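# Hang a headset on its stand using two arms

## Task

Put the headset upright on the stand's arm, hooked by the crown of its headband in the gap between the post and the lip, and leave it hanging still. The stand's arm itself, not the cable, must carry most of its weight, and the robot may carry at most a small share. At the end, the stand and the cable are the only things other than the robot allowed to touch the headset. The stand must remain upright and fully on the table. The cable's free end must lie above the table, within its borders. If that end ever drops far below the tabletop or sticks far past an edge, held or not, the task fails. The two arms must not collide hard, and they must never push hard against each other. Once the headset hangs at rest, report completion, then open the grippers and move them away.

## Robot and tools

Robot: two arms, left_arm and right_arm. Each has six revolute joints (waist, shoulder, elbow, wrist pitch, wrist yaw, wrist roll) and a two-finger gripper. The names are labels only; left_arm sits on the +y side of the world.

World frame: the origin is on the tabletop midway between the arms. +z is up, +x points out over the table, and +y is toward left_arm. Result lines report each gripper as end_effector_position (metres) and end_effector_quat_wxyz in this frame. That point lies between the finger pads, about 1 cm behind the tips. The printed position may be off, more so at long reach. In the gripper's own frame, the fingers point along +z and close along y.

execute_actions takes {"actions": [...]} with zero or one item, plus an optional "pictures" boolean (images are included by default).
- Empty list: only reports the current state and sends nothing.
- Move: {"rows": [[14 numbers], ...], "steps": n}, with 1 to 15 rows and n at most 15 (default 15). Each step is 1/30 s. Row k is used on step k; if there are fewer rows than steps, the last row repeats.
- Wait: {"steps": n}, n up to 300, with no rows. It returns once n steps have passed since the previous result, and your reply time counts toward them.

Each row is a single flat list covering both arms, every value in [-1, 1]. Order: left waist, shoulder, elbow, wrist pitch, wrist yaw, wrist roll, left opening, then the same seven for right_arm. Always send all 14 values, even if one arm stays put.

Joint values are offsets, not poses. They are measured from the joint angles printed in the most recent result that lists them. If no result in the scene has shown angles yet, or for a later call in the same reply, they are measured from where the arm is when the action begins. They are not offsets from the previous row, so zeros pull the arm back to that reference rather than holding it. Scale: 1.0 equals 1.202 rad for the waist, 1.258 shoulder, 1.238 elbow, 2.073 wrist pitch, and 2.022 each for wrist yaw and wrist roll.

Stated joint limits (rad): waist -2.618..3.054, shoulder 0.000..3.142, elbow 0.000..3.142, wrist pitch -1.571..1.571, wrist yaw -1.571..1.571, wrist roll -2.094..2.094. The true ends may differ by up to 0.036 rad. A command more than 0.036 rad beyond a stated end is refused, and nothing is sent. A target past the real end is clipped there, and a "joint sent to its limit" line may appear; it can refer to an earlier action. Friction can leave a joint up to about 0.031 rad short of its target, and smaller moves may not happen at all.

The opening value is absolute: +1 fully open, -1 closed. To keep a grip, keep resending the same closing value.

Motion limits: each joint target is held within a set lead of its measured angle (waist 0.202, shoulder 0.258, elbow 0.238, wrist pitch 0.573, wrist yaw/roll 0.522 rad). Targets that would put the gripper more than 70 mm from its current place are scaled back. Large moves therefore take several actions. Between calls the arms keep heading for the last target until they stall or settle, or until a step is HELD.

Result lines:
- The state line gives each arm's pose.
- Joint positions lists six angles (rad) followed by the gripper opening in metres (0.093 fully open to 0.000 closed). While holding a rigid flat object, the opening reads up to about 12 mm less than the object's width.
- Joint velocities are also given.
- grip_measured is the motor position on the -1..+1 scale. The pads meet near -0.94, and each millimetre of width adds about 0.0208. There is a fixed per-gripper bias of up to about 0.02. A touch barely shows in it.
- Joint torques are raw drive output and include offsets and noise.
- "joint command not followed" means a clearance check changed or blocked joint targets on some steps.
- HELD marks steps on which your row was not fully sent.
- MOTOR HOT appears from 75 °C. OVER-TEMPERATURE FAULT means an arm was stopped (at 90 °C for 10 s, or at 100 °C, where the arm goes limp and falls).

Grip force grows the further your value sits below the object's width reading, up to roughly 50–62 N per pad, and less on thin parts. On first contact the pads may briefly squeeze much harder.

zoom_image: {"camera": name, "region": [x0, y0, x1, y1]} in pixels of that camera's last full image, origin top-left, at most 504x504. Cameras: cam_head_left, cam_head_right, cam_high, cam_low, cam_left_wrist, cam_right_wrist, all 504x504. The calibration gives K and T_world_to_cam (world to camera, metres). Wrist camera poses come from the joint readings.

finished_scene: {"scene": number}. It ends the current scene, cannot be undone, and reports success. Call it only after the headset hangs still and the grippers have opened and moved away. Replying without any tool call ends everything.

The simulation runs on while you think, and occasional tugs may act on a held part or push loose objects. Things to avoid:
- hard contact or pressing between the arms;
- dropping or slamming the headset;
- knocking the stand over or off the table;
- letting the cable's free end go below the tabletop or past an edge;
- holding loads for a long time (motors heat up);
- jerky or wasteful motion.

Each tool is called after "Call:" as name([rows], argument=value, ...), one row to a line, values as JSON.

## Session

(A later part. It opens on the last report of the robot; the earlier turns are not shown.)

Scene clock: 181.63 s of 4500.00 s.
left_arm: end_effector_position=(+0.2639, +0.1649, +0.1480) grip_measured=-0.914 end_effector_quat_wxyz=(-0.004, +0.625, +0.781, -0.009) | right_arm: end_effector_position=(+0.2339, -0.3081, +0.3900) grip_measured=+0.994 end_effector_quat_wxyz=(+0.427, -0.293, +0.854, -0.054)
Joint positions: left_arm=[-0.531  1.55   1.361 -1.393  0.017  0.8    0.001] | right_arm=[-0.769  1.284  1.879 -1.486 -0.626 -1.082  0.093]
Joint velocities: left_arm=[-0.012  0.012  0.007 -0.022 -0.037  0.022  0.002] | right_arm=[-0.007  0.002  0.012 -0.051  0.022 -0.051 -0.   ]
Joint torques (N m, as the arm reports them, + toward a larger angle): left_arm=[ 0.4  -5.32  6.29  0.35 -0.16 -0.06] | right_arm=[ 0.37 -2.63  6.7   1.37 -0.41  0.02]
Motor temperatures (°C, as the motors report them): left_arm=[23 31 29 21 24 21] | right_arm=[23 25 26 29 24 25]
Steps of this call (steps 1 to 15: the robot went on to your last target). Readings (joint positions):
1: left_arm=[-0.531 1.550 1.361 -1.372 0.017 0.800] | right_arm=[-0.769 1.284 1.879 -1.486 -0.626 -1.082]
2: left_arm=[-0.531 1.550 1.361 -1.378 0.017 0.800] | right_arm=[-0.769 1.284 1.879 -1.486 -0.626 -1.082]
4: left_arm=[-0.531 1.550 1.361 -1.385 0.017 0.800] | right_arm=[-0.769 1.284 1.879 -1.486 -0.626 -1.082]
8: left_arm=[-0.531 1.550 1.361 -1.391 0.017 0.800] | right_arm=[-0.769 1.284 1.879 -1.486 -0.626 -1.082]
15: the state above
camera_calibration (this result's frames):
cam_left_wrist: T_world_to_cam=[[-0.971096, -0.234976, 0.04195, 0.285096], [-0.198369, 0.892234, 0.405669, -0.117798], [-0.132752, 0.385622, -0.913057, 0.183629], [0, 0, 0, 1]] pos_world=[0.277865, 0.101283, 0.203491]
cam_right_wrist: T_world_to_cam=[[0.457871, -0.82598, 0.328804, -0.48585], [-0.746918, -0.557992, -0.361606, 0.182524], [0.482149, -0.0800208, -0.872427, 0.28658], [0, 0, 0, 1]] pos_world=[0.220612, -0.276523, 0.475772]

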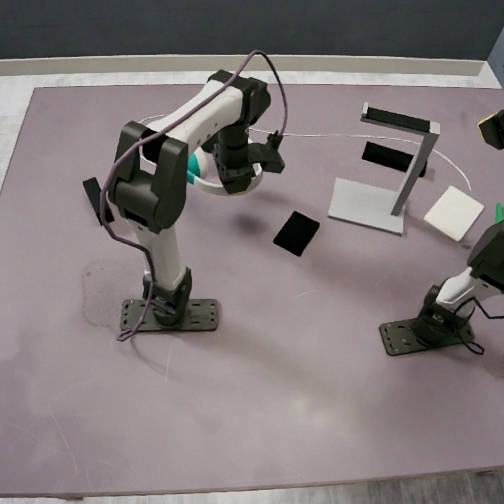

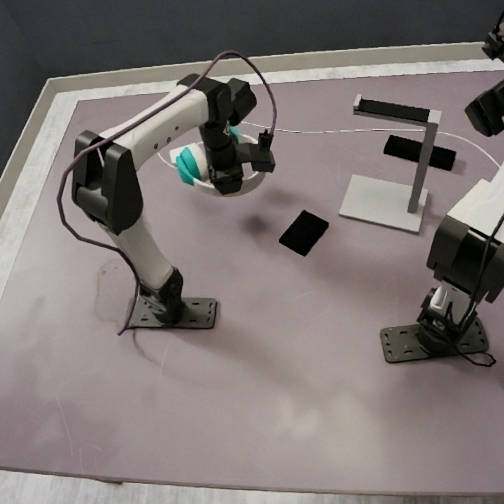

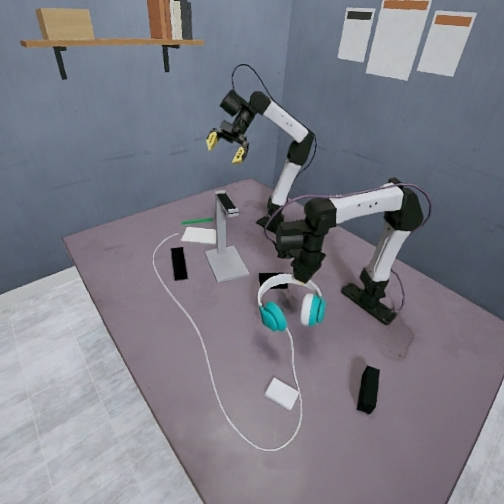

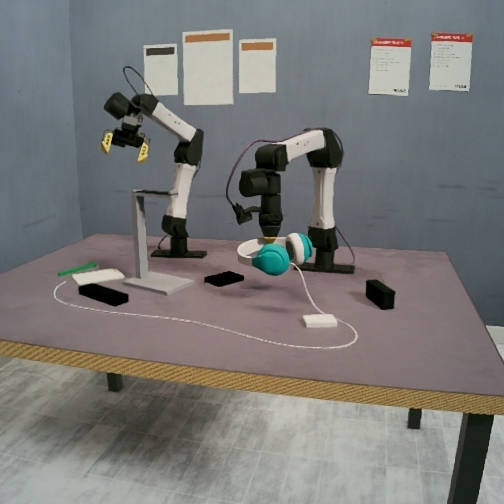

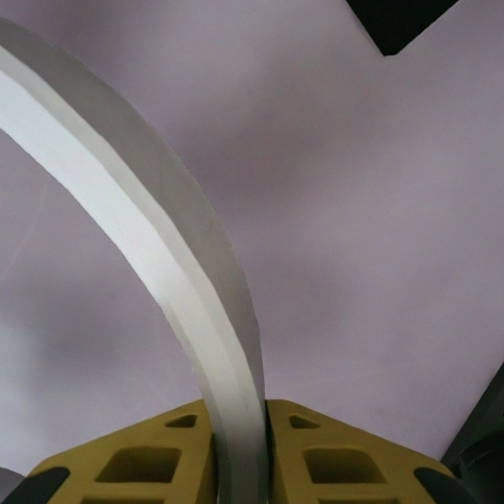

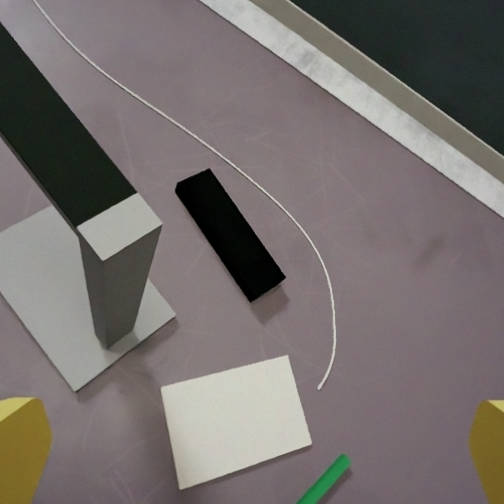

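Call:
execute_actions([
  {"rows": [[0,0.005,-0.01,0.06,0,-0.055,-1, 0,0,0,0,0,0,1],[0,0.010,-0.02,0.12,0,-0.11,-1, 0,0,0,0,0,0,1],[0,0.015,-0.03,0.18,0,-0.165,-1, 0,0,0,0,0,0,1],[0,0.02,-0.04,0.24,0,-0.22,-1, 0,0,0,0,0,0,1],[0,0.025,-0.05,0.30,0,-0.275,-1, 0,0,0,0,0,0,1],[0,0.03,-0.06,0.36,0,-0.33,-1, 0,0,0,0,0,0,1],[0,0.035,-0.07,0.42,0,-0.385,-1, 0,0,0,0,0,0,1],[0,0.04,-0.08,0.48,0,-0.44,-1, 0,0,0,0,0,0,1],[0,0.045,-0.09,0.54,0,-0.495,-1, 0,0,0,0,0,0,1],[0,0.05,-0.10,0.60,0,-0.55,-1, 0,0,0,0,0,0,1],[0,0.055,-0.11,0.66,0,-0.605,-1, 0,0,0,0,0,0,1],[0,0.06,-0.12,0.72,0,-0.66,-1, 0,0,0,0,0,0,1],[0,0.065,-0.13,0.78,0,-0.715,-1, 0,0,0,0,0,0,1],[0,0.07,-0.14,0.84,0,-0.77,-1, 0,0,0,0,0,0,1],[0,0.075,-0.15,0.898,0,-0.826,-1, 0,0,0,0,0,0,1]], "steps": 15},
], pictures=false)

Call:
execute_actions([
  {"steps": 45},
])

Scene clock: 195.33 s of 4500.00 s.
left_arm: end_effector_position=(+0.4348, +0.0573, +0.1673) grip_measured=-0.914 end_effector_quat_wxyz=(+0.367, +0.119, +0.904, -0.183) | right_arm: end_effector_position=(+0.2339, -0.3081, +0.3900) grip_measured=+0.994 end_effector_quat_wxyz=(+0.427, -0.293, +0.854, -0.054)
Joint positions: left_arm=[-0.531  1.635  1.201 -0.292  0.032 -0.303  0.001] | right_arm=[-0.769  1.284  1.879 -1.486 -0.626 -1.082  0.093]
Joint velocities: left_arm=[-0.017  0.193 -0.398  2.762  0.007 -2.733 -0.001] | right_arm=[ 0.002 -0.007  0.002 -0.007 -0.007  0.037 -0.   ]
Joint torques (N m, as the arm reports them, + toward a larger angle): left_arm=[ 0.42 -7.38  7.19  2.36 -0.18  0.12] | right_arm=[ 0.4  -2.63  6.65  1.36 -0.4   0.04]
Motor temperatures (°C, as the motors report them): left_arm=[23 31 30 21 24 21] | right_arm=[23 25 27 29 24 25]
Steps of this call (steps 1 to 15: the robot went on to your last target; steps 16 to 90: nothing new was sent; then 10.20 s passed at rest; steps 91 to 105: all 15 steps of this action). Readings (joint positions):
91: left_arm=[-0.531 1.550 1.360 -1.386 0.020 0.788] | right_arm=[-0.769 1.284 1.879 -1.486 -0.626 -1.082]
92: left_arm=[-0.531 1.550 1.355 -1.362 0.024 0.754] | right_arm=[-0.769 1.284 1.879 -1.486 -0.626 -1.082]
94: left_arm=[-0.531 1.552 1.335 -1.255 0.028 0.643] | right_arm=[-0.769 1.284 1.879 -1.486 -0.626 -1.082]
98: left_arm=[-0.531 1.582 1.292 -0.931 0.031 0.343] | right_arm=[-0.769 1.284 1.879 -1.486 -0.626 -1.082]
105: the state above

Scene clock: 196.83 s of 4500.00 s.
left_arm: end_effector_position=(+0.4888, +0.0249, +0.2928) grip_measured=-0.914 end_effector_quat_wxyz=(+0.503, -0.110, +0.731, -0.448) | right_arm: end_effector_position=(+0.2339, -0.3081, +0.3900) grip_measured=+0.994 end_effector_quat_wxyz=(+0.427, -0.293, +0.854, -0.054)
Joint positions: left_arm=[-0.531  1.656  1.172  0.391  0.028 -0.875  0.001] | right_arm=[-0.769  1.284  1.879 -1.486 -0.626 -1.082  0.093]
Joint velocities: left_arm=[-0.012  0.007  0.002 -0.081 -0.095  0.022  0.   ] | right_arm=[-0.002 -0.012 -0.007 -0.022  0.051 -0.037  0.   ]
Joint torques (N m, as the arm reports them, + toward a larger angle): left_arm=[ 0.38 -8.33  7.66  2.99 -0.18  0.06] | right_arm=[ 0.29 -2.6   6.72  1.37 -0.42  0.05]
Motor temperatures (°C, as the motors report them): left_arm=[23 31 30 22 24 21] | right_arm=[23 25 27 29 24 25]
Steps of this call (steps 1 to 45: the robot went on to your last target). Readings (joint positions):
1: left_arm=[-0.531 1.642 1.190 -0.206 0.032 -0.394] | right_arm=[-0.769 1.284 1.879 -1.486 -0.626 -1.082]
2: left_arm=[-0.531 1.648 1.183 -0.130 0.032 -0.474] | right_arm=[-0.769 1.284 1.879 -1.486 -0.626 -1.082]
4: left_arm=[-0.531 1.655 1.174 0.005 0.032 -0.593] | right_arm=[-0.769 1.284 1.879 -1.486 -0.626 -1.082]
8: left_arm=[-0.531 1.656 1.172 0.231 0.032 -0.757] | right_arm=[-0.769 1.284 1.879 -1.486 -0.626 -1.082]
45: the state above
All arms were judged still, so your last target was given up. Only a new action makes them travel on or press farther. Fingers that are still opening or closing keep moving.
camera_calibration (this result's frames):
cam_left_wrist: T_world_to_cam=[[-0.299257, -0.551846, 0.778403, -0.0716664], [-0.772853, -0.338248, -0.536923, 0.580371], [0.559592, -0.762269, -0.325273, -0.08223], [0, 0, 0, 1]] pos_world=[0.47311, 0.0940791, 0.340653]
cam_right_wrist: T_world_to_cam=[[0.457871, -0.82598, 0.328804, -0.48585], [-0.746918, -0.557992, -0.361606, 0.182524], [0.482149, -0.0800208, -0.872427, 0.28658], [0, 0, 0, 1]] pos_world=[0.220612, -0.276523, 0.475772]

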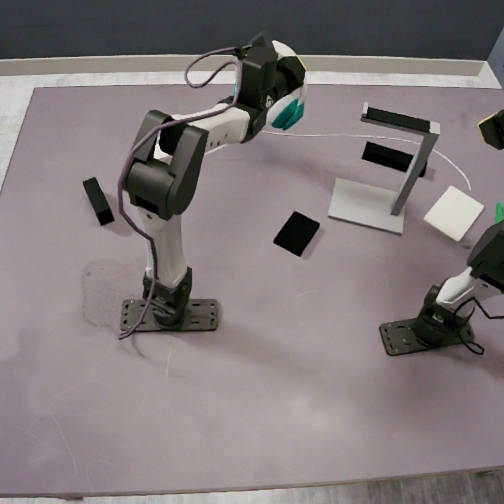

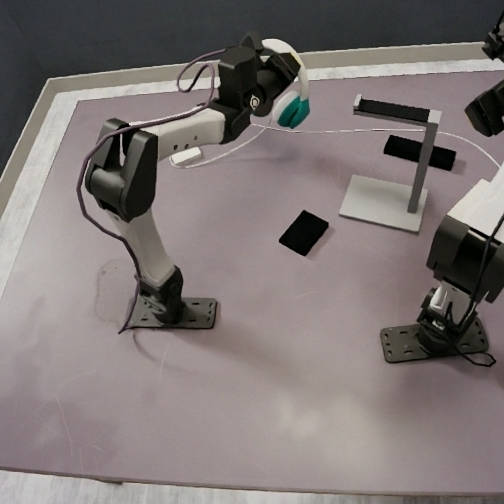

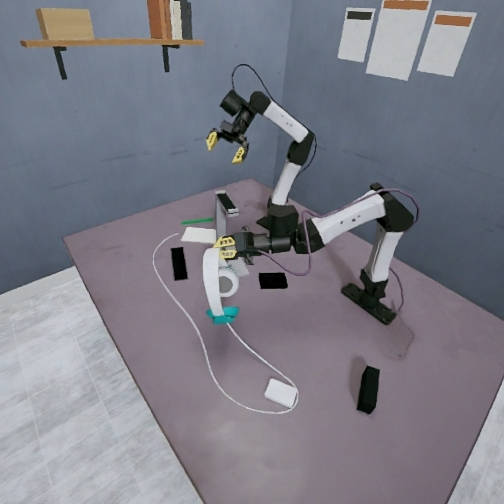

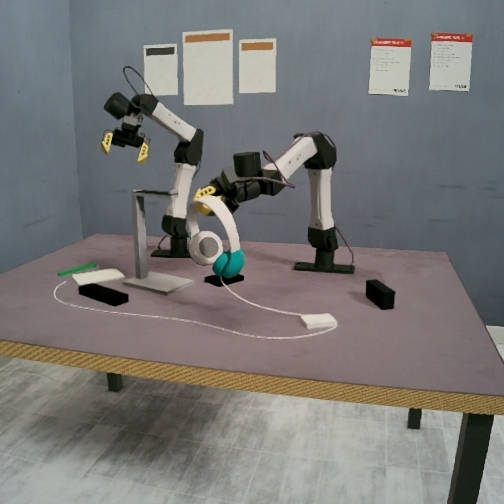

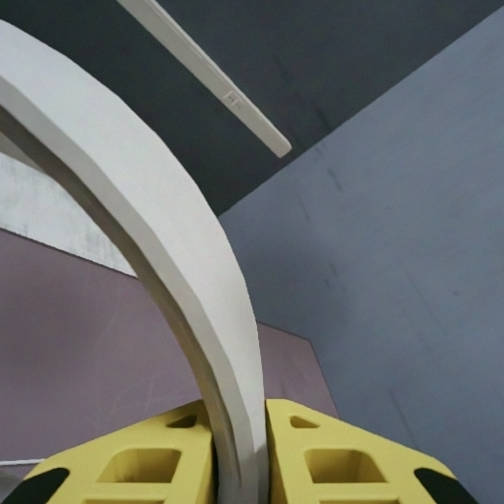

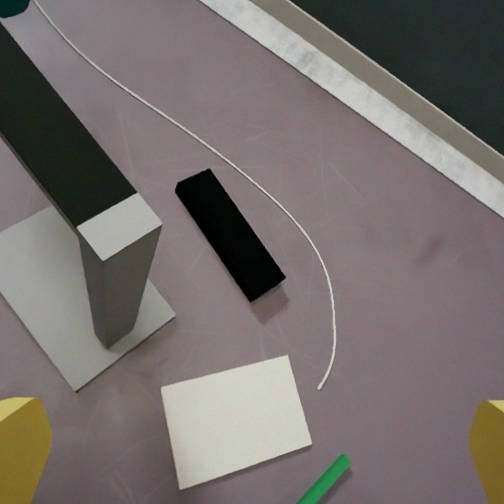

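Call:
zoom_image(camera="cam_low", region=[110, 140, 310, 300])

Region (110, 140, 310, 300) of cam_low's 504x504 image, scaled by 2.520, with more detail than that image has; it fills the top 403 rows of this view, and the rest is white.

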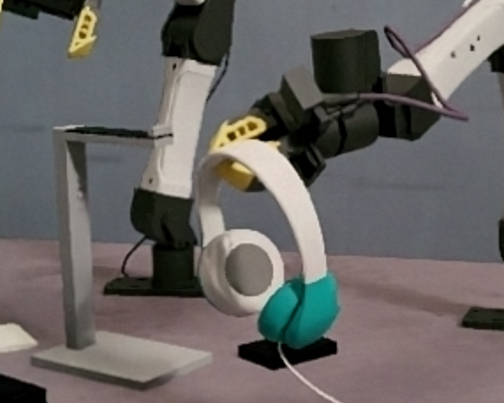

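Call:
execute_actions([
  {"rows": [[0.003,0.002,0,0.004,0.045,0,-1, 0,0,0,0,0,0,1],[0.006,0.004,0,0.008,0.09,0,-1, 0,0,0,0,0,0,1],[0.009,0.006,0,0.012,0.135,0,-1, 0,0,0,0,0,0,1],[0.012,0.008,0,0.016,0.18,0,-1, 0,0,0,0,0,0,1],[0.015,0.010,0,0.02,0.225,0,-1, 0,0,0,0,0,0,1],[0.018,0.012,0,0.024,0.27,0,-1, 0,0,0,0,0,0,1],[0.021,0.014,0,0.028,0.315,0,-1, 0,0,0,0,0,0,1],[0.024,0.016,0,0.032,0.36,0,-1, 0,0,0,0,0,0,1],[0.027,0.018,0,0.036,0.405,0,-1, 0,0,0,0,0,0,1],[0.030,0.020,0,0.04,0.45,0,-1, 0,0,0,0,0,0,1],[0.033,0.022,0,0.044,0.495,0,-1, 0,0,0,0,0,0,1],[0.036,0.024,0,0.05,0.54,0,-1, 0,0,0,0,0,0,1],[0.038,0.025,0,0.055,0.585,0,-1, 0,0,0,0,0,0,1],[0.04,0.025,0,0.06,0.63,0,-1, 0,0,0,0,0,0,1],[0.04,0.025,0,0.065,0.678,0,-1, 0,0,0,0,0,0,1]], "steps": 15},
], pictures=false)

Call:
execute_actions([
  {"steps": 45},
])

Scene clock: 211.50 s of 4500.00 s.
left_arm: end_effector_position=(+0.3686, -0.0454, +0.2872) grip_measured=-0.914 end_effector_quat_wxyz=(+0.219, +0.198, +0.700, -0.650) | right_arm: end_effector_position=(+0.2339, -0.3081, +0.3900) grip_measured=+0.994 end_effector_quat_wxyz=(+0.427, -0.293, +0.854, -0.054)
Joint positions: left_arm=[-0.5    1.694  1.172  0.413  1.    -0.878  0.001] | right_arm=[-0.769  1.284  1.879 -1.486 -0.626 -1.082  0.093]
Joint velocities: left_arm=[ 0.076  0.007 -0.002  0.212  2.542 -0.037  0.001] | right_arm=[ 0.002 -0.002 -0.022 -0.051 -0.022 -0.022  0.   ]
Joint torques (N m, as the arm reports them, + toward a larger angle): left_arm=[ 1.1  -8.    7.1   2.58  0.12  0.05] | right_arm=[ 0.22 -2.57  6.74  1.38 -0.42  0.03]
Motor temperatures (°C, as the motors report them): left_arm=[23 33 31 30 24 21] | right_arm=[23 25 27 29 24 25]
Steps of this call (steps 1 to 90: nothing new was sent; then 11.17 s passed at rest; steps 91 to 105: all 15 steps of this action). Readings (joint positions):
91: left_arm=[-0.531 1.656 1.172 0.387 0.037 -0.876] | right_arm=[-0.769 1.284 1.879 -1.486 -0.626 -1.082]
92: left_arm=[-0.530 1.656 1.172 0.383 0.058 -0.876] | right_arm=[-0.769 1.284 1.879 -1.486 -0.626 -1.082]
94: left_arm=[-0.527 1.660 1.172 0.376 0.144 -0.876] | right_arm=[-0.769 1.284 1.879 -1.486 -0.626 -1.082]
98: left_arm=[-0.519 1.675 1.172 0.376 0.413 -0.877] | right_arm=[-0.769 1.284 1.879 -1.486 -0.626 -1.082]
105: the state above

Scene clock: 213.00 s of 4500.00 s.
left_arm: end_effector_position=(+0.3059, -0.0363, +0.2999) grip_measured=-0.914 end_effector_quat_wxyz=(-0.108, -0.332, -0.628, +0.696) | right_arm: end_effector_position=(+0.2339, -0.3081, +0.3900) grip_measured=+0.994 end_effector_quat_wxyz=(+0.427, -0.293, +0.854, -0.054)
Joint positions: left_arm=[-0.498  1.694  1.172  0.471  1.386 -0.881  0.001] | right_arm=[-0.769  1.284  1.879 -1.486 -0.626 -1.082  0.093]
Joint velocities: left_arm=[ 0.007  0.017 -0.002 -0.051  0.066 -0.022  0.   ] | right_arm=[-0.012  0.012 -0.012 -0.007 -0.022 -0.007 -0.001]
Joint torques (N m, as the arm reports them, + toward a larger angle): left_arm=[ 1.32 -7.66  6.85  2.14  0.09  0.07] | right_arm=[ 0.33 -2.58  6.66  1.35 -0.43  0.03]
Motor temperatures (°C, as the motors report them): left_arm=[23 33 31 30 24 21] | right_arm=[23 25 27 29 24 25]
Steps of this call (steps 1 to 30: the robot went on to your last target; steps 31 to 45: nothing new was sent). Readings (joint positions):
1: left_arm=[-0.498 1.694 1.172 0.421 1.080 -0.879] | right_arm=[-0.769 1.284 1.879 -1.486 -0.626 -1.082]
2: left_arm=[-0.498 1.694 1.172 0.429 1.145 -0.880] | right_arm=[-0.769 1.284 1.879 -1.486 -0.626 -1.082]
4: left_arm=[-0.498 1.694 1.172 0.444 1.239 -0.880] | right_arm=[-0.769 1.284 1.879 -1.486 -0.626 -1.082]
8: left_arm=[-0.498 1.694 1.172 0.458 1.331 -0.881] | right_arm=[-0.769 1.284 1.879 -1.486 -0.626 -1.082]
45: the state above
All arms were judged still, so your last target was given up. Only a new action makes them travel on or press farther. Fingers that are still opening or closing keep moving.
camera_calibration (this result's frames):
cam_left_wrist: T_world_to_cam=[[-0.546977, 0.20429, 0.811838, -0.0724526], [-0.559182, 0.632538, -0.535921, 0.391758], [-0.623002, -0.747102, -0.231749, 0.310029], [0, 0, 0, 1]] pos_world=[0.372583, -0.00137702, 0.34062]
cam_right_wrist: T_world_to_cam=[[0.457871, -0.82598, 0.328804, -0.48585], [-0.746918, -0.557992, -0.361606, 0.182524], [0.482149, -0.0800208, -0.872427, 0.28658], [0, 0, 0, 1]] pos_world=[0.220612, -0.276523, 0.475772]

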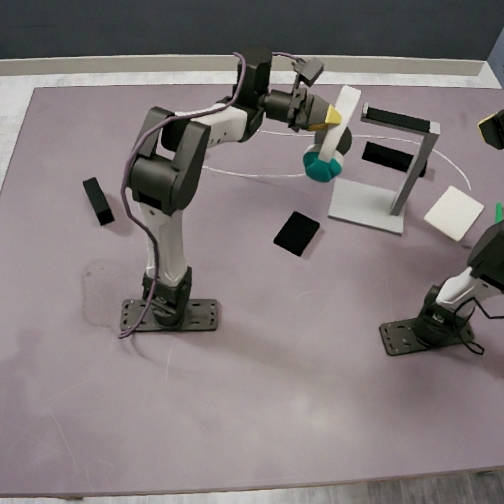

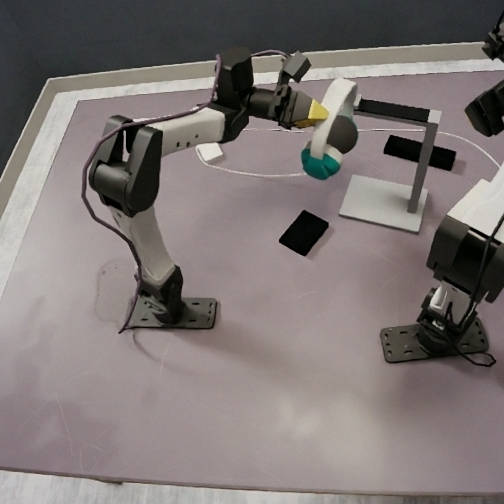

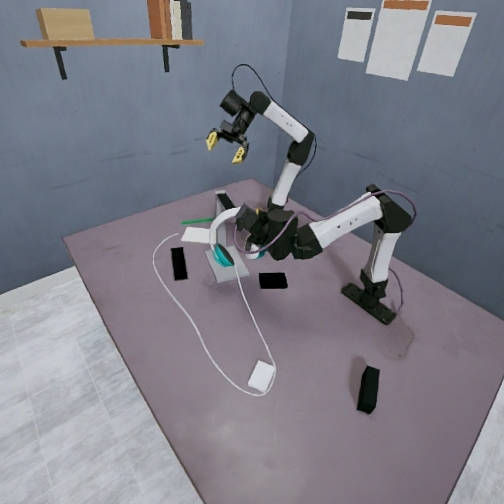

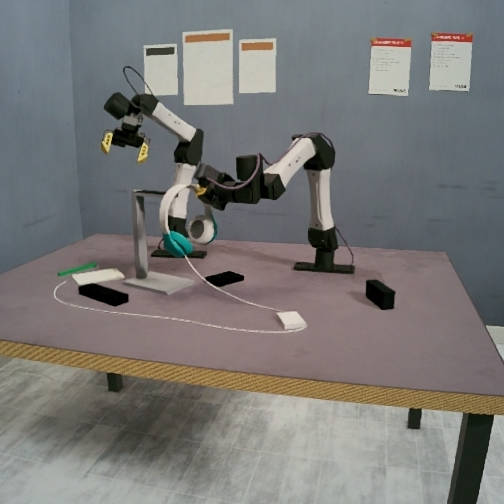

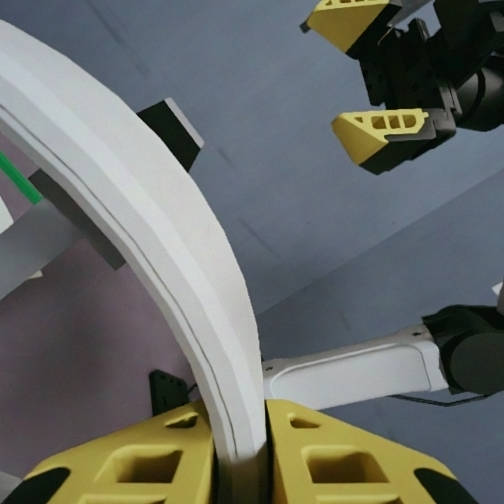

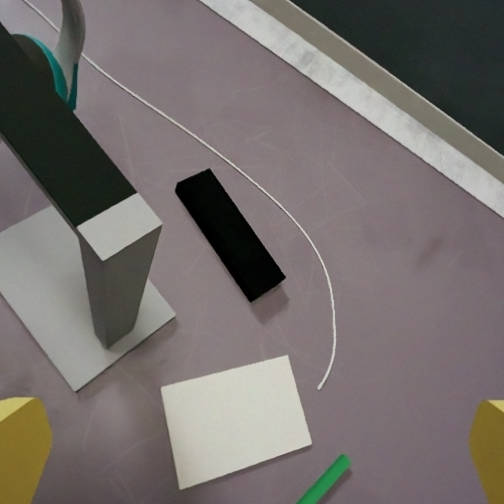

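Call:
zoom_image(camera="cam_head_left", region=[260, 50, 460, 250])

Call:
zoom_image(camera="cam_low", region=[110, 150, 290, 300])

Call:
zoom_image(camera="cam_high", region=[170, 170, 310, 300])

Region (260, 50, 460, 250) of cam_head_left's 504x504 image, scaled by 2.520, with more detail than that image has.

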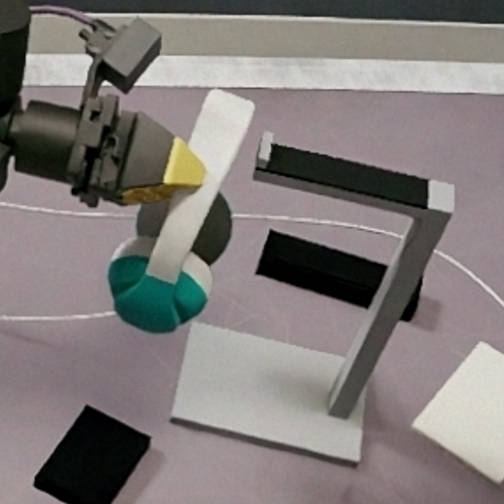

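Region (110, 150, 290, 300) of cam_low's 504x504 image, scaled by 2.800, with more detail than that image has.

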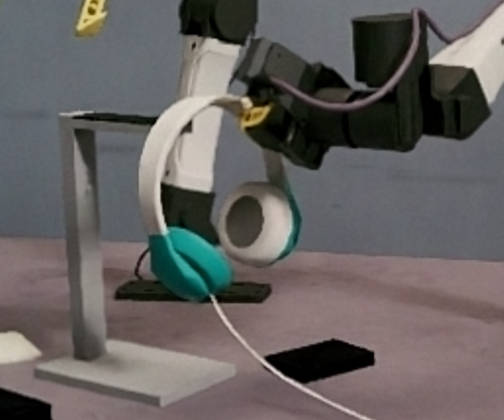

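Region (170, 170, 310, 300) of cam_high's 504x504 image, scaled by 3.600, with more detail than that image has; it fills the top 468 rows of this view, and the rest is white.

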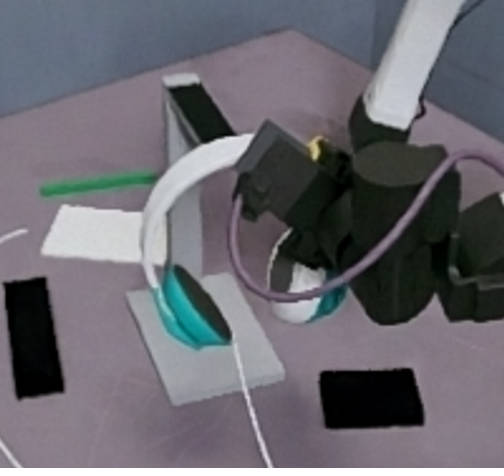

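Call:
execute_actions([
  {"rows": [[-0.0155,0.007,0.0087,0.0025,-0.0092,0,-1, 0,0,0,0,0,0,1],[-0.031,0.014,0.0174,0.005,-0.0185,0,-1, 0,0,0,0,0,0,1],[-0.0465,0.021,0.026,0.0076,-0.0277,0,-1, 0,0,0,0,0,0,1],[-0.062,0.028,0.035,0.010,-0.037,0,-1, 0,0,0,0,0,0,1],[-0.0776,0.0355,0.0436,0.0127,-0.046,0,-1, 0,0,0,0,0,0,1],[-0.093,0.0426,0.052,0.015,-0.0554,0,-1, 0,0,0,0,0,0,1],[-0.1086,0.0497,0.061,0.0177,-0.0646,0,-1, 0,0,0,0,0,0,1],[-0.124,0.0567,0.0697,0.020,-0.074,0,-1, 0,0,0,0,0,0,1],[-0.1396,0.0638,0.0784,0.0228,-0.083,0,-1, 0,0,0,0,0,0,1],[-0.155,0.071,0.087,0.025,-0.0923,0,-1, 0,0,0,0,0,0,1],[-0.1707,0.078,0.096,0.028,-0.1016,0,-1, 0,0,0,0,0,0,1],[-0.186,0.085,0.1046,0.030,-0.111,0,-1, 0,0,0,0,0,0,1],[-0.2017,0.092,0.113,0.033,-0.120,0,-1, 0,0,0,0,0,0,1],[-0.217,0.099,0.122,0.0355,-0.129,0,-1, 0,0,0,0,0,0,1],[-0.2327,0.1064,0.1307,0.038,-0.1385,0,-1, 0,0,0,0,0,0,1]], "steps": 15},
], pictures=false)

Call:
execute_actions([
  {"steps": 30},
])

Scene clock: 240.77 s of 4500.00 s.
left_arm: end_effector_position=(+0.2735, -0.1232, +0.2913) grip_measured=-0.914 end_effector_quat_wxyz=(-0.099, -0.343, -0.626, +0.694) | right_arm: end_effector_position=(+0.2339, -0.3081, +0.3900) grip_measured=+0.994 end_effector_quat_wxyz=(+0.427, -0.293, +0.854, -0.054)
Joint positions: left_arm=[-0.728  1.81   1.28   0.484  1.182 -0.884  0.001] | right_arm=[-0.769  1.284  1.879 -1.486 -0.626 -1.082  0.093]
Joint velocities: left_arm=[-0.564  0.271  0.281  0.095 -0.52  -0.051 -0.   ] | right_arm=[-0.012 -0.017 -0.007  0.037  0.022  0.022  0.002]
Joint torques (N m, as the arm reports them, + toward a larger angle): left_arm=[-0.7  -8.23  9.53  2.3  -0.08  0.04] | right_arm=[ 0.31 -2.55  6.66  1.39 -0.45  0.02]
Motor temperatures (°C, as the motors report them): left_arm=[23 35 32 30 24 21] | right_arm=[23 25 27 30 24 25]
Steps of this call (steps 1 to 90: nothing new was sent; then 24.27 s passed at rest; steps 91 to 105: all 15 steps of this action). Readings (joint positions):
91: left_arm=[-0.498 1.694 1.172 0.469 1.385 -0.881] | right_arm=[-0.769 1.284 1.879 -1.486 -0.626 -1.082]
92: left_arm=[-0.500 1.695 1.172 0.467 1.381 -0.881] | right_arm=[-0.769 1.284 1.879 -1.486 -0.626 -1.082]
94: left_arm=[-0.516 1.705 1.174 0.467 1.361 -0.882] | right_arm=[-0.769 1.284 1.879 -1.486 -0.626 -1.082]
98: left_arm=[-0.586 1.746 1.208 0.472 1.300 -0.883] | right_arm=[-0.769 1.284 1.879 -1.486 -0.626 -1.082]
105: the state above

Scene clock: 241.77 s of 4500.00 s.
left_arm: end_effector_position=(+0.2656, -0.1421, +0.2905) grip_measured=-0.914 end_effector_quat_wxyz=(+0.108, +0.339, +0.627, -0.693) | right_arm: end_effector_position=(+0.2339, -0.3081, +0.3900) grip_measured=+0.994 end_effector_quat_wxyz=(+0.427, -0.293, +0.854, -0.054)
Joint positions: left_arm=[-0.779  1.83   1.298  0.494  1.113 -0.886  0.001] | right_arm=[-0.769  1.284  1.879 -1.486 -0.626 -1.082  0.093]
Joint velocities: left_arm=[ 0.017  0.012 -0.007  0.037 -0.066  0.007  0.001] | right_arm=[-0.007  0.002  0.002 -0.066 -0.007 -0.007 -0.001]
Joint torques (N m, as the arm reports them, + toward a larger angle): left_arm=[ 0.43 -8.57  9.55  2.36 -0.11  0.06] | right_arm=[ 0.22 -2.54  6.73  1.39 -0.41  0.02]
Motor temperatures (°C, as the motors report them): left_arm=[23 35 33 30 24 21] | right_arm=[23 25 27 30 24 25]
Steps of this call (steps 1 to 30: the robot went on to your last target). Readings (joint positions):
1: left_arm=[-0.746 1.819 1.289 0.487 1.166 -0.884] | right_arm=[-0.769 1.284 1.879 -1.486 -0.626 -1.082]
2: left_arm=[-0.760 1.825 1.294 0.489 1.154 -0.884] | right_arm=[-0.769 1.284 1.879 -1.486 -0.626 -1.082]
4: left_arm=[-0.776 1.830 1.297 0.494 1.141 -0.884] | right_arm=[-0.769 1.284 1.879 -1.486 -0.626 -1.082]
8: left_arm=[-0.779 1.830 1.298 0.494 1.125 -0.885] | right_arm=[-0.769 1.284 1.879 -1.486 -0.626 -1.082]
30: the state above
All arms were judged still, so your last target was given up. Only a new action makes them travel on or press farther. Fingers that are still opening or closing keep moving.
camera_calibration (this result's frames):
cam_left_wrist: T_world_to_cam=[[-0.55549, 0.20589, 0.80563, -0.0609277], [-0.547176, 0.639026, -0.540596, 0.430192], [-0.626122, -0.741118, -0.242315, 0.20841], [0, 0, 0, 1]] pos_world=[0.332036, -0.107903, 0.332146]
cam_right_wrist: T_world_to_cam=[[0.457871, -0.82598, 0.328804, -0.48585], [-0.746918, -0.557992, -0.361606, 0.182524], [0.482149, -0.0800208, -0.872427, 0.28658], [0, 0, 0, 1]] pos_world=[0.220612, -0.276523, 0.475772]

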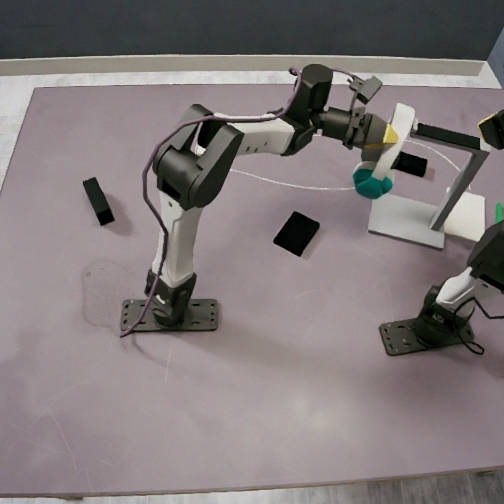

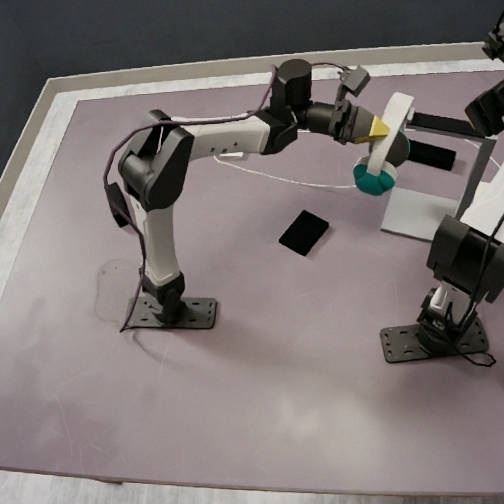

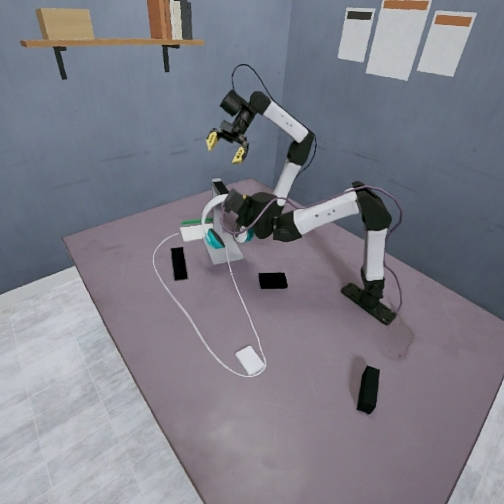

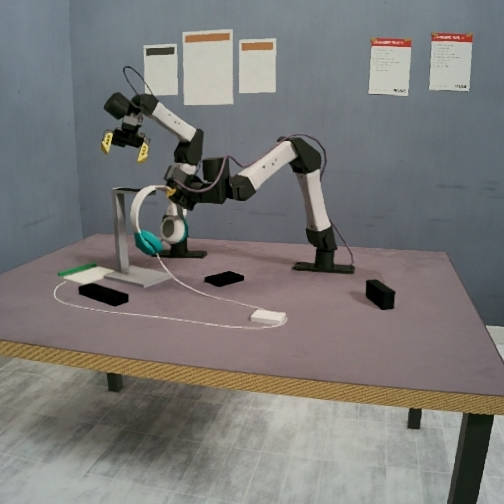

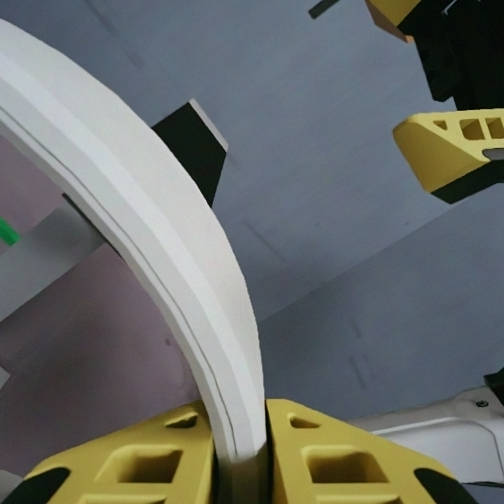

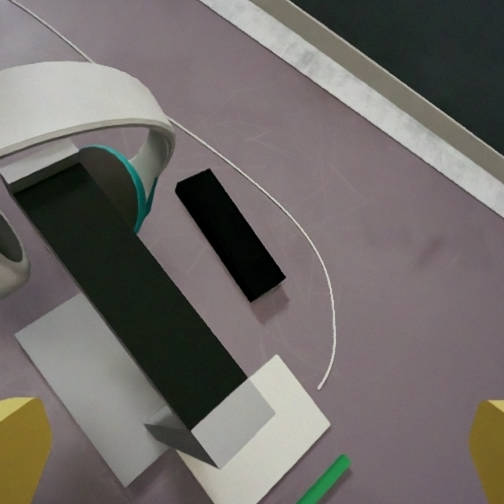

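Call:
execute_actions([
  {"rows": [[0.03,0,0,0,0.015,0,-1, 0,0,0,0,0,0,1],[0.03,0,0,0,0.015,0,-1, 0,0,0,0,0,0,1],[0.03,0,0,0,0.015,0,-1, 0,0,0,0,0,0,1],[0.03,0,0,0,0.015,0,-1, 0,0,0,0,0,0,1],[0.03,0,0,0,0.015,0,-1, 0,0,0,0,0,0,1],[0.03,-0.007,0.022,-0.008,0.015,0,-1, 0,0,0,0,0,0,1],[0.03,-0.014,0.044,-0.016,0.015,0,-1, 0,0,0,0,0,0,1],[0.03,-0.021,0.066,-0.024,0.015,0,-1, 0,0,0,0,0,0,1],[0.03,-0.028,0.088,-0.032,0.015,0,-1, 0,0,0,0,0,0,1],[0.03,-0.036,0.110,-0.040,0.015,0,-1, 0,0,0,0,0,0,1]], "steps": 15},
], pictures=false)

Call:
execute_actions([
  {"steps": 30},
])

Scene clock: 251.30 s of 4500.00 s.
left_arm: end_effector_position=(+0.2775, -0.1367, +0.3228) grip_measured=-0.914 end_effector_quat_wxyz=(-0.114, -0.336, -0.626, +0.694) | right_arm: end_effector_position=(+0.2339, -0.3081, +0.3900) grip_measured=+0.994 end_effector_quat_wxyz=(+0.427, -0.293, +0.854, -0.054)
Joint positions: left_arm=[-0.751  1.814  1.401  0.388  1.13  -0.893  0.001] | right_arm=[-0.769  1.284  1.879 -1.486 -0.626 -1.082  0.093]
Joint velocities: left_arm=[-0.007 -0.149  0.125  0.037  0.081 -0.051  0.   ] | right_arm=[ 0.002 -0.017 -0.007 -0.007 -0.051 -0.066 -0.002]
Joint torques (N m, as the arm reports them, + toward a larger angle): left_arm=[  0.87 -10.     8.92   1.99   0.07   0.09] | right_arm=[ 0.33 -2.52  6.68  1.37 -0.41  0.04]
Motor temperatures (°C, as the motors report them): left_arm=[23 36 34 31 24 21] | right_arm=[23 25 27 30 24 25]
Steps of this call (steps 1 to 90: nothing new was sent; then 6.03 s passed at rest; steps 91 to 105: all 15 steps of this action). Readings (joint positions):
91: left_arm=[-0.777 1.830 1.298 0.490 1.116 -0.886] | right_arm=[-0.769 1.284 1.879 -1.486 -0.626 -1.082]
92: left_arm=[-0.774 1.830 1.298 0.485 1.121 -0.886] | right_arm=[-0.769 1.284 1.879 -1.486 -0.626 -1.082]
94: left_arm=[-0.764 1.830 1.298 0.473 1.126 -0.888] | right_arm=[-0.769 1.284 1.879 -1.486 -0.626 -1.082]
98: left_arm=[-0.751 1.830 1.307 0.442 1.127 -0.889] | right_arm=[-0.769 1.284 1.879 -1.486 -0.626 -1.082]
105: the state above

Scene clock: 252.30 s of 4500.00 s.
left_arm: end_effector_position=(+0.2762, -0.1357, +0.3250) grip_measured=-0.914 end_effector_quat_wxyz=(+0.111, +0.336, +0.628, -0.694) | right_arm: end_effector_position=(+0.2339, -0.3081, +0.3900) grip_measured=+0.994 end_effector_quat_wxyz=(+0.427, -0.293, +0.854, -0.054)
Joint positions: left_arm=[-0.751  1.807  1.405  0.37   1.133 -0.893  0.001] | right_arm=[-0.769  1.284  1.879 -1.486 -0.626 -1.082  0.093]
Joint velocities: left_arm=[-0.022 -0.007  0.002  0.022  0.022 -0.095  0.   ] | right_arm=[-0.002 -0.007  0.007 -0.037  0.022  0.051 -0.001]
Joint torques (N m, as the arm reports them, + toward a larger angle): left_arm=[  0.87 -10.03   9.17   2.17   0.06   0.09] | right_arm=[ 0.32 -2.52  6.65  1.37 -0.43  0.05]
Motor temperatures (°C, as the motors report them): left_arm=[23 37 34 31 24 21] | right_arm=[23 25 27 30 24 25]
Steps of this call (steps 1 to 30: the robot went on to your last target). Readings (joint positions):
1: left_arm=[-0.751 1.810 1.404 0.388 1.131 -0.893] | right_arm=[-0.769 1.284 1.879 -1.486 -0.626 -1.082]
2: left_arm=[-0.751 1.807 1.405 0.388 1.131 -0.893] | right_arm=[-0.769 1.284 1.879 -1.486 -0.626 -1.082]
4: left_arm=[-0.751 1.807 1.405 0.386 1.132 -0.893] | right_arm=[-0.769 1.284 1.879 -1.486 -0.626 -1.082]
8: left_arm=[-0.751 1.807 1.405 0.375 1.133 -0.893] | right_arm=[-0.769 1.284 1.879 -1.486 -0.626 -1.082]
30: the state above
All arms were judged still, so your last target was given up. Only a new action makes them travel on or press farther. Fingers that are still opening or closing keep moving.
camera_calibration (this result's frames):
cam_left_wrist: T_world_to_cam=[[-0.555329, 0.203316, 0.806395, -0.0848781], [-0.554162, 0.632539, -0.541109, 0.451701], [-0.620092, -0.747366, -0.238598, 0.224468], [0, 0, 0, 1]] pos_world=[0.342371, -0.100702, 0.366422]
cam_right_wrist: T_world_to_cam=[[0.457871, -0.82598, 0.328804, -0.48585], [-0.746918, -0.557992, -0.361606, 0.182524], [0.482149, -0.0800208, -0.872427, 0.28658], [0, 0, 0, 1]] pos_world=[0.220612, -0.276523, 0.475772]

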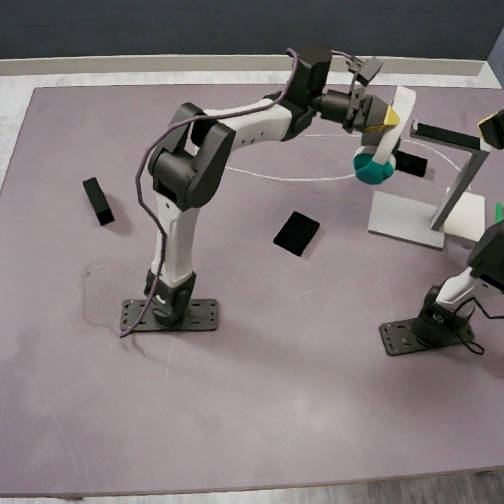

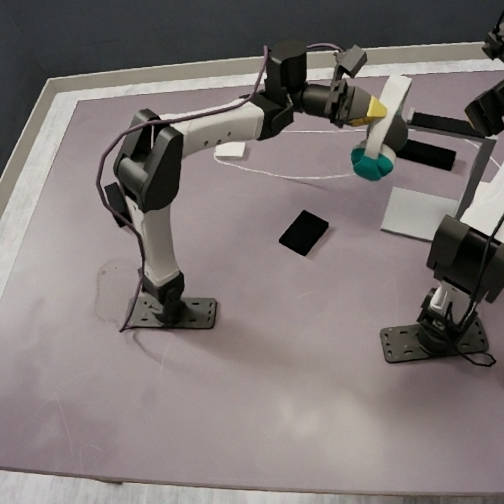

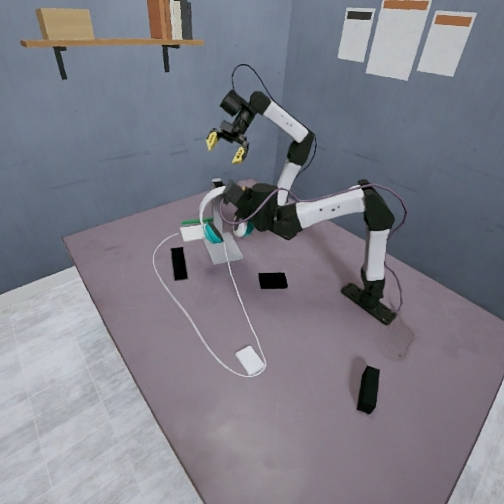

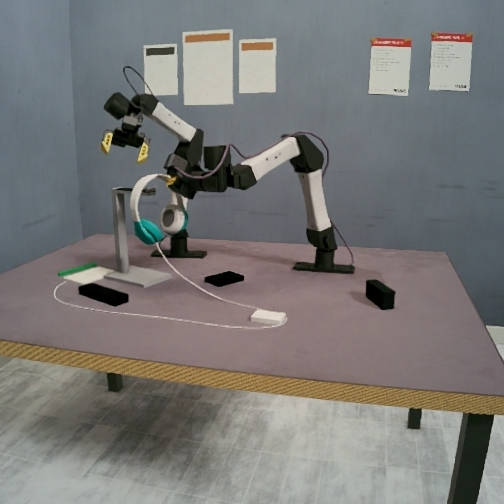

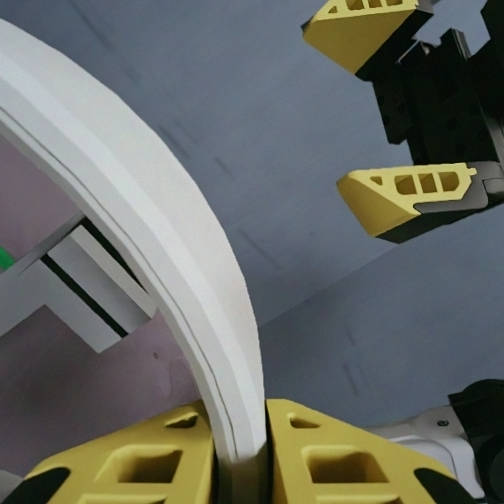

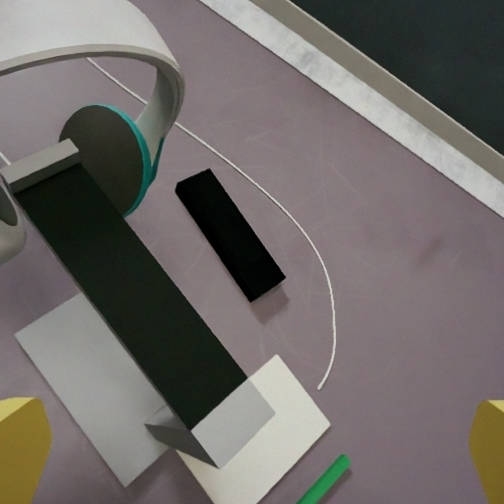

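Call:
execute_actions([
  {"rows": [[-0.0095,0.004,0.035,0,-0.005,0,-1, 0,0,0,0,0,0,1],[-0.019,0.010,0.047,0,-0.010,0,-1, 0,0,0,0,0,0,1],[-0.0285,0.019,0.059,0,-0.015,0,-1, 0,0,0,0,0,0,1],[-0.038,0.028,0.071,0,-0.020,0,-1, 0,0,0,0,0,0,1],[-0.0475,0.037,0.083,0,-0.026,0,-1, 0,0,0,0,0,0,1],[-0.057,0.046,0.095,0,-0.031,0,-1, 0,0,0,0,0,0,1],[-0.0665,0.055,0.107,0,-0.036,0,-1, 0,0,0,0,0,0,1],[-0.076,0.064,0.119,0,-0.041,0,-1, 0,0,0,0,0,0,1],[-0.0855,0.073,0.131,0,-0.046,0,-1, 0,0,0,0,0,0,1],[-0.095,0.082,0.143,0,-0.051,0,-1, 0,0,0,0,0,0,1],[-0.1045,0.092,0.155,0,-0.056,0,-1, 0,0,0,0,0,0,1],[-0.114,0.102,0.167,0,-0.061,0,-1, 0,0,0,0,0,0,1],[-0.1235,0.112,0.179,0,-0.066,0,-1, 0,0,0,0,0,0,1],[-0.133,0.122,0.191,0,-0.072,0,-1, 0,0,0,0,0,0,1],[-0.1424,0.131,0.202,-0.004,-0.077,0,-1, 0,0,0,0,0,0,1]], "steps": 15},
], pictures=false)

Call:
execute_actions([
  {"steps": 30},
])

Scene clock: 275.50 s of 4500.00 s.
left_arm: end_effector_position=(+0.2534, -0.2003, +0.3261) grip_measured=-0.914 end_effector_quat_wxyz=(-0.101, -0.346, -0.621, +0.695) | right_arm: end_effector_position=(+0.2339, -0.3081, +0.3900) grip_measured=+0.994 end_effector_quat_wxyz=(+0.427, -0.293, +0.854, -0.054)
Joint positions: left_arm=[-0.887  1.95   1.595  0.331  1.029 -0.897  0.001] | right_arm=[-0.769  1.284  1.879 -1.486 -0.626 -1.082  0.093]
Joint velocities: left_arm=[-0.281  0.295  0.432 -0.066 -0.256 -0.066  0.001] | right_arm=[ 0.027 -0.022 -0.022 -0.066 -0.022 -0.022  0.001]
Joint torques (N m, as the arm reports them, + toward a larger angle): left_arm=[-0.65 -9.41  9.49  2.18 -0.11  0.06] | right_arm=[ 0.28 -2.56  6.71  1.38 -0.43  0.04]
Motor temperatures (°C, as the motors report them): left_arm=[23 41 37 32 24 21] | right_arm=[23 25 27 30 24 25]
Steps of this call (steps 1 to 90: nothing new was sent; then 19.70 s passed at rest; steps 91 to 105: all 15 steps of this action). Readings (joint positions):
91: left_arm=[-0.751 1.807 1.405 0.367 1.132 -0.893] | right_arm=[-0.769 1.284 1.879 -1.486 -0.626 -1.082]
92: left_arm=[-0.751 1.808 1.408 0.360 1.131 -0.893] | right_arm=[-0.769 1.284 1.879 -1.486 -0.626 -1.082]
94: left_arm=[-0.758 1.822 1.429 0.346 1.124 -0.896] | right_arm=[-0.769 1.284 1.879 -1.486 -0.626 -1.082]
98: left_arm=[-0.799 1.869 1.489 0.337 1.089 -0.896] | right_arm=[-0.769 1.284 1.879 -1.486 -0.626 -1.082]
105: the state above

Scene clock: 276.50 s of 4500.00 s.
left_arm: end_effector_position=(+0.2468, -0.2130, +0.3250) grip_measured=-0.914 end_effector_quat_wxyz=(-0.103, -0.345, -0.622, +0.695) | right_arm: end_effector_position=(+0.2339, -0.3081, +0.3900) grip_measured=+0.994 end_effector_quat_wxyz=(+0.427, -0.293, +0.854, -0.054)
Joint positions: left_arm=[-0.917  1.971  1.62   0.329  0.994 -0.898  0.001] | right_arm=[-0.769  1.284  1.879 -1.486 -0.626 -1.082  0.093]
Joint velocities: left_arm=[-0.017 -0.012 -0.017  0.022  0.051 -0.066  0.002] | right_arm=[ 0.012  0.012 -0.012  0.037  0.051 -0.022 -0.001]
Joint torques (N m, as the arm reports them, + toward a larger angle): left_arm=[ 0.03 -9.8   9.68  2.19 -0.2   0.07] | right_arm=[ 0.18 -2.61  6.72  1.38 -0.42  0.04]
Motor temperatures (°C, as the motors report them): left_arm=[23 41 37 32 24 21] | right_arm=[23 25 27 30 24 25]
Steps of this call (steps 1 to 30: the robot went on to your last target). Readings (joint positions):
1: left_arm=[-0.897 1.959 1.607 0.331 1.019 -0.897] | right_arm=[-0.769 1.284 1.879 -1.486 -0.626 -1.082]
2: left_arm=[-0.905 1.965 1.615 0.331 1.013 -0.897] | right_arm=[-0.769 1.284 1.879 -1.486 -0.626 -1.082]
4: left_arm=[-0.916 1.971 1.618 0.330 1.004 -0.898] | right_arm=[-0.769 1.284 1.879 -1.486 -0.626 -1.082]
8: left_arm=[-0.917 1.971 1.620 0.329 0.997 -0.898] | right_arm=[-0.769 1.284 1.879 -1.486 -0.626 -1.082]
30: the state above
All arms were judged still, so your last target was given up. Only a new action makes them travel on or press farther. Fingers that are still opening or closing keep moving.
camera_calibration (this result's frames):
cam_left_wrist: T_world_to_cam=[[-0.552655, 0.220412, 0.803736, -0.0816044], [-0.534796, 0.64586, -0.544847, 0.483561], [-0.639191, -0.730947, -0.239062, 0.156793], [0, 0, 0, 1]] pos_world=[0.313728, -0.179719, 0.366538]
cam_right_wrist: T_world_to_cam=[[0.457871, -0.82598, 0.328804, -0.48585], [-0.746918, -0.557992, -0.361606, 0.182524], [0.482149, -0.0800208, -0.872427, 0.28658], [0, 0, 0, 1]] pos_world=[0.220612, -0.276523, 0.475772]

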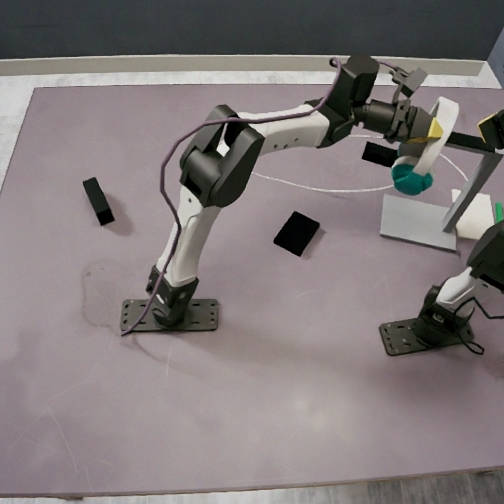

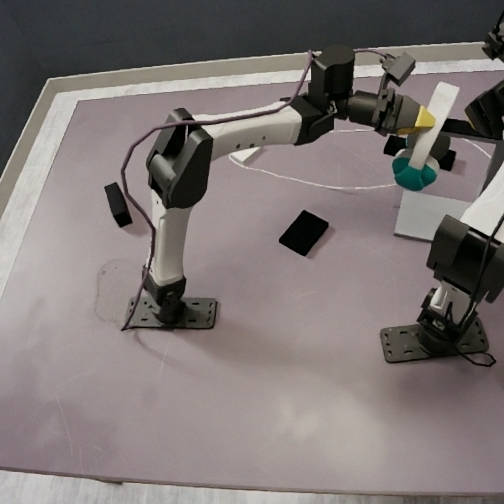

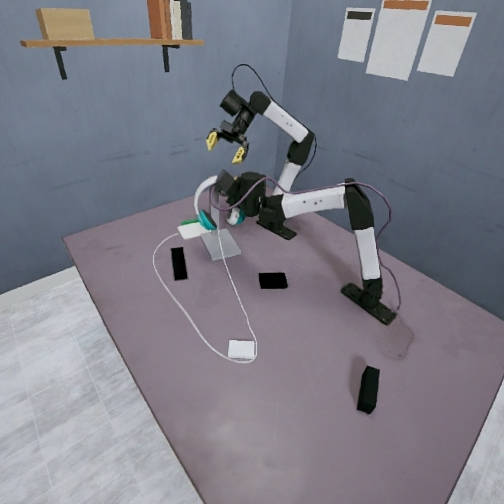

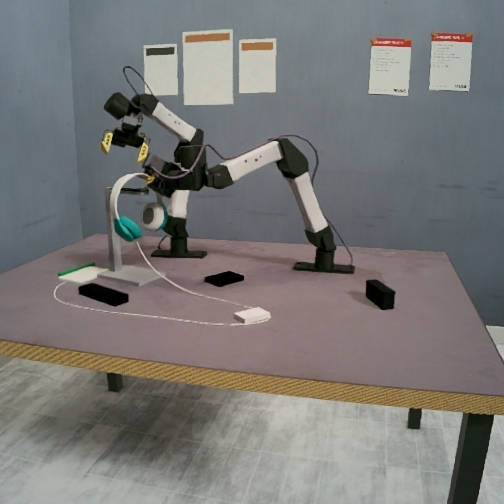

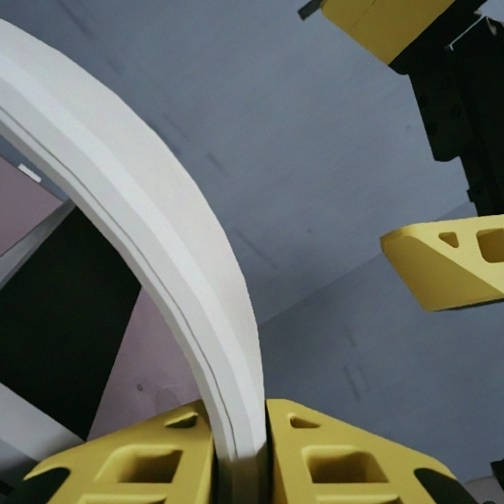

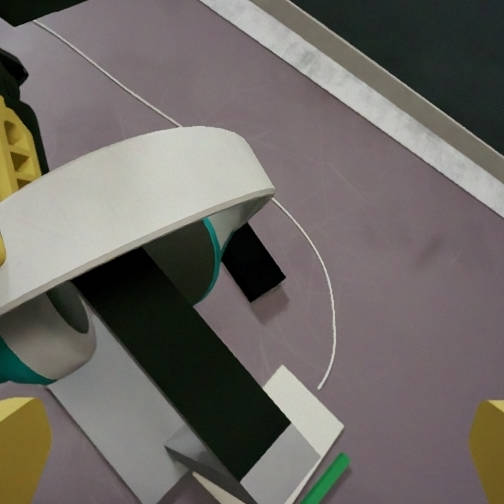

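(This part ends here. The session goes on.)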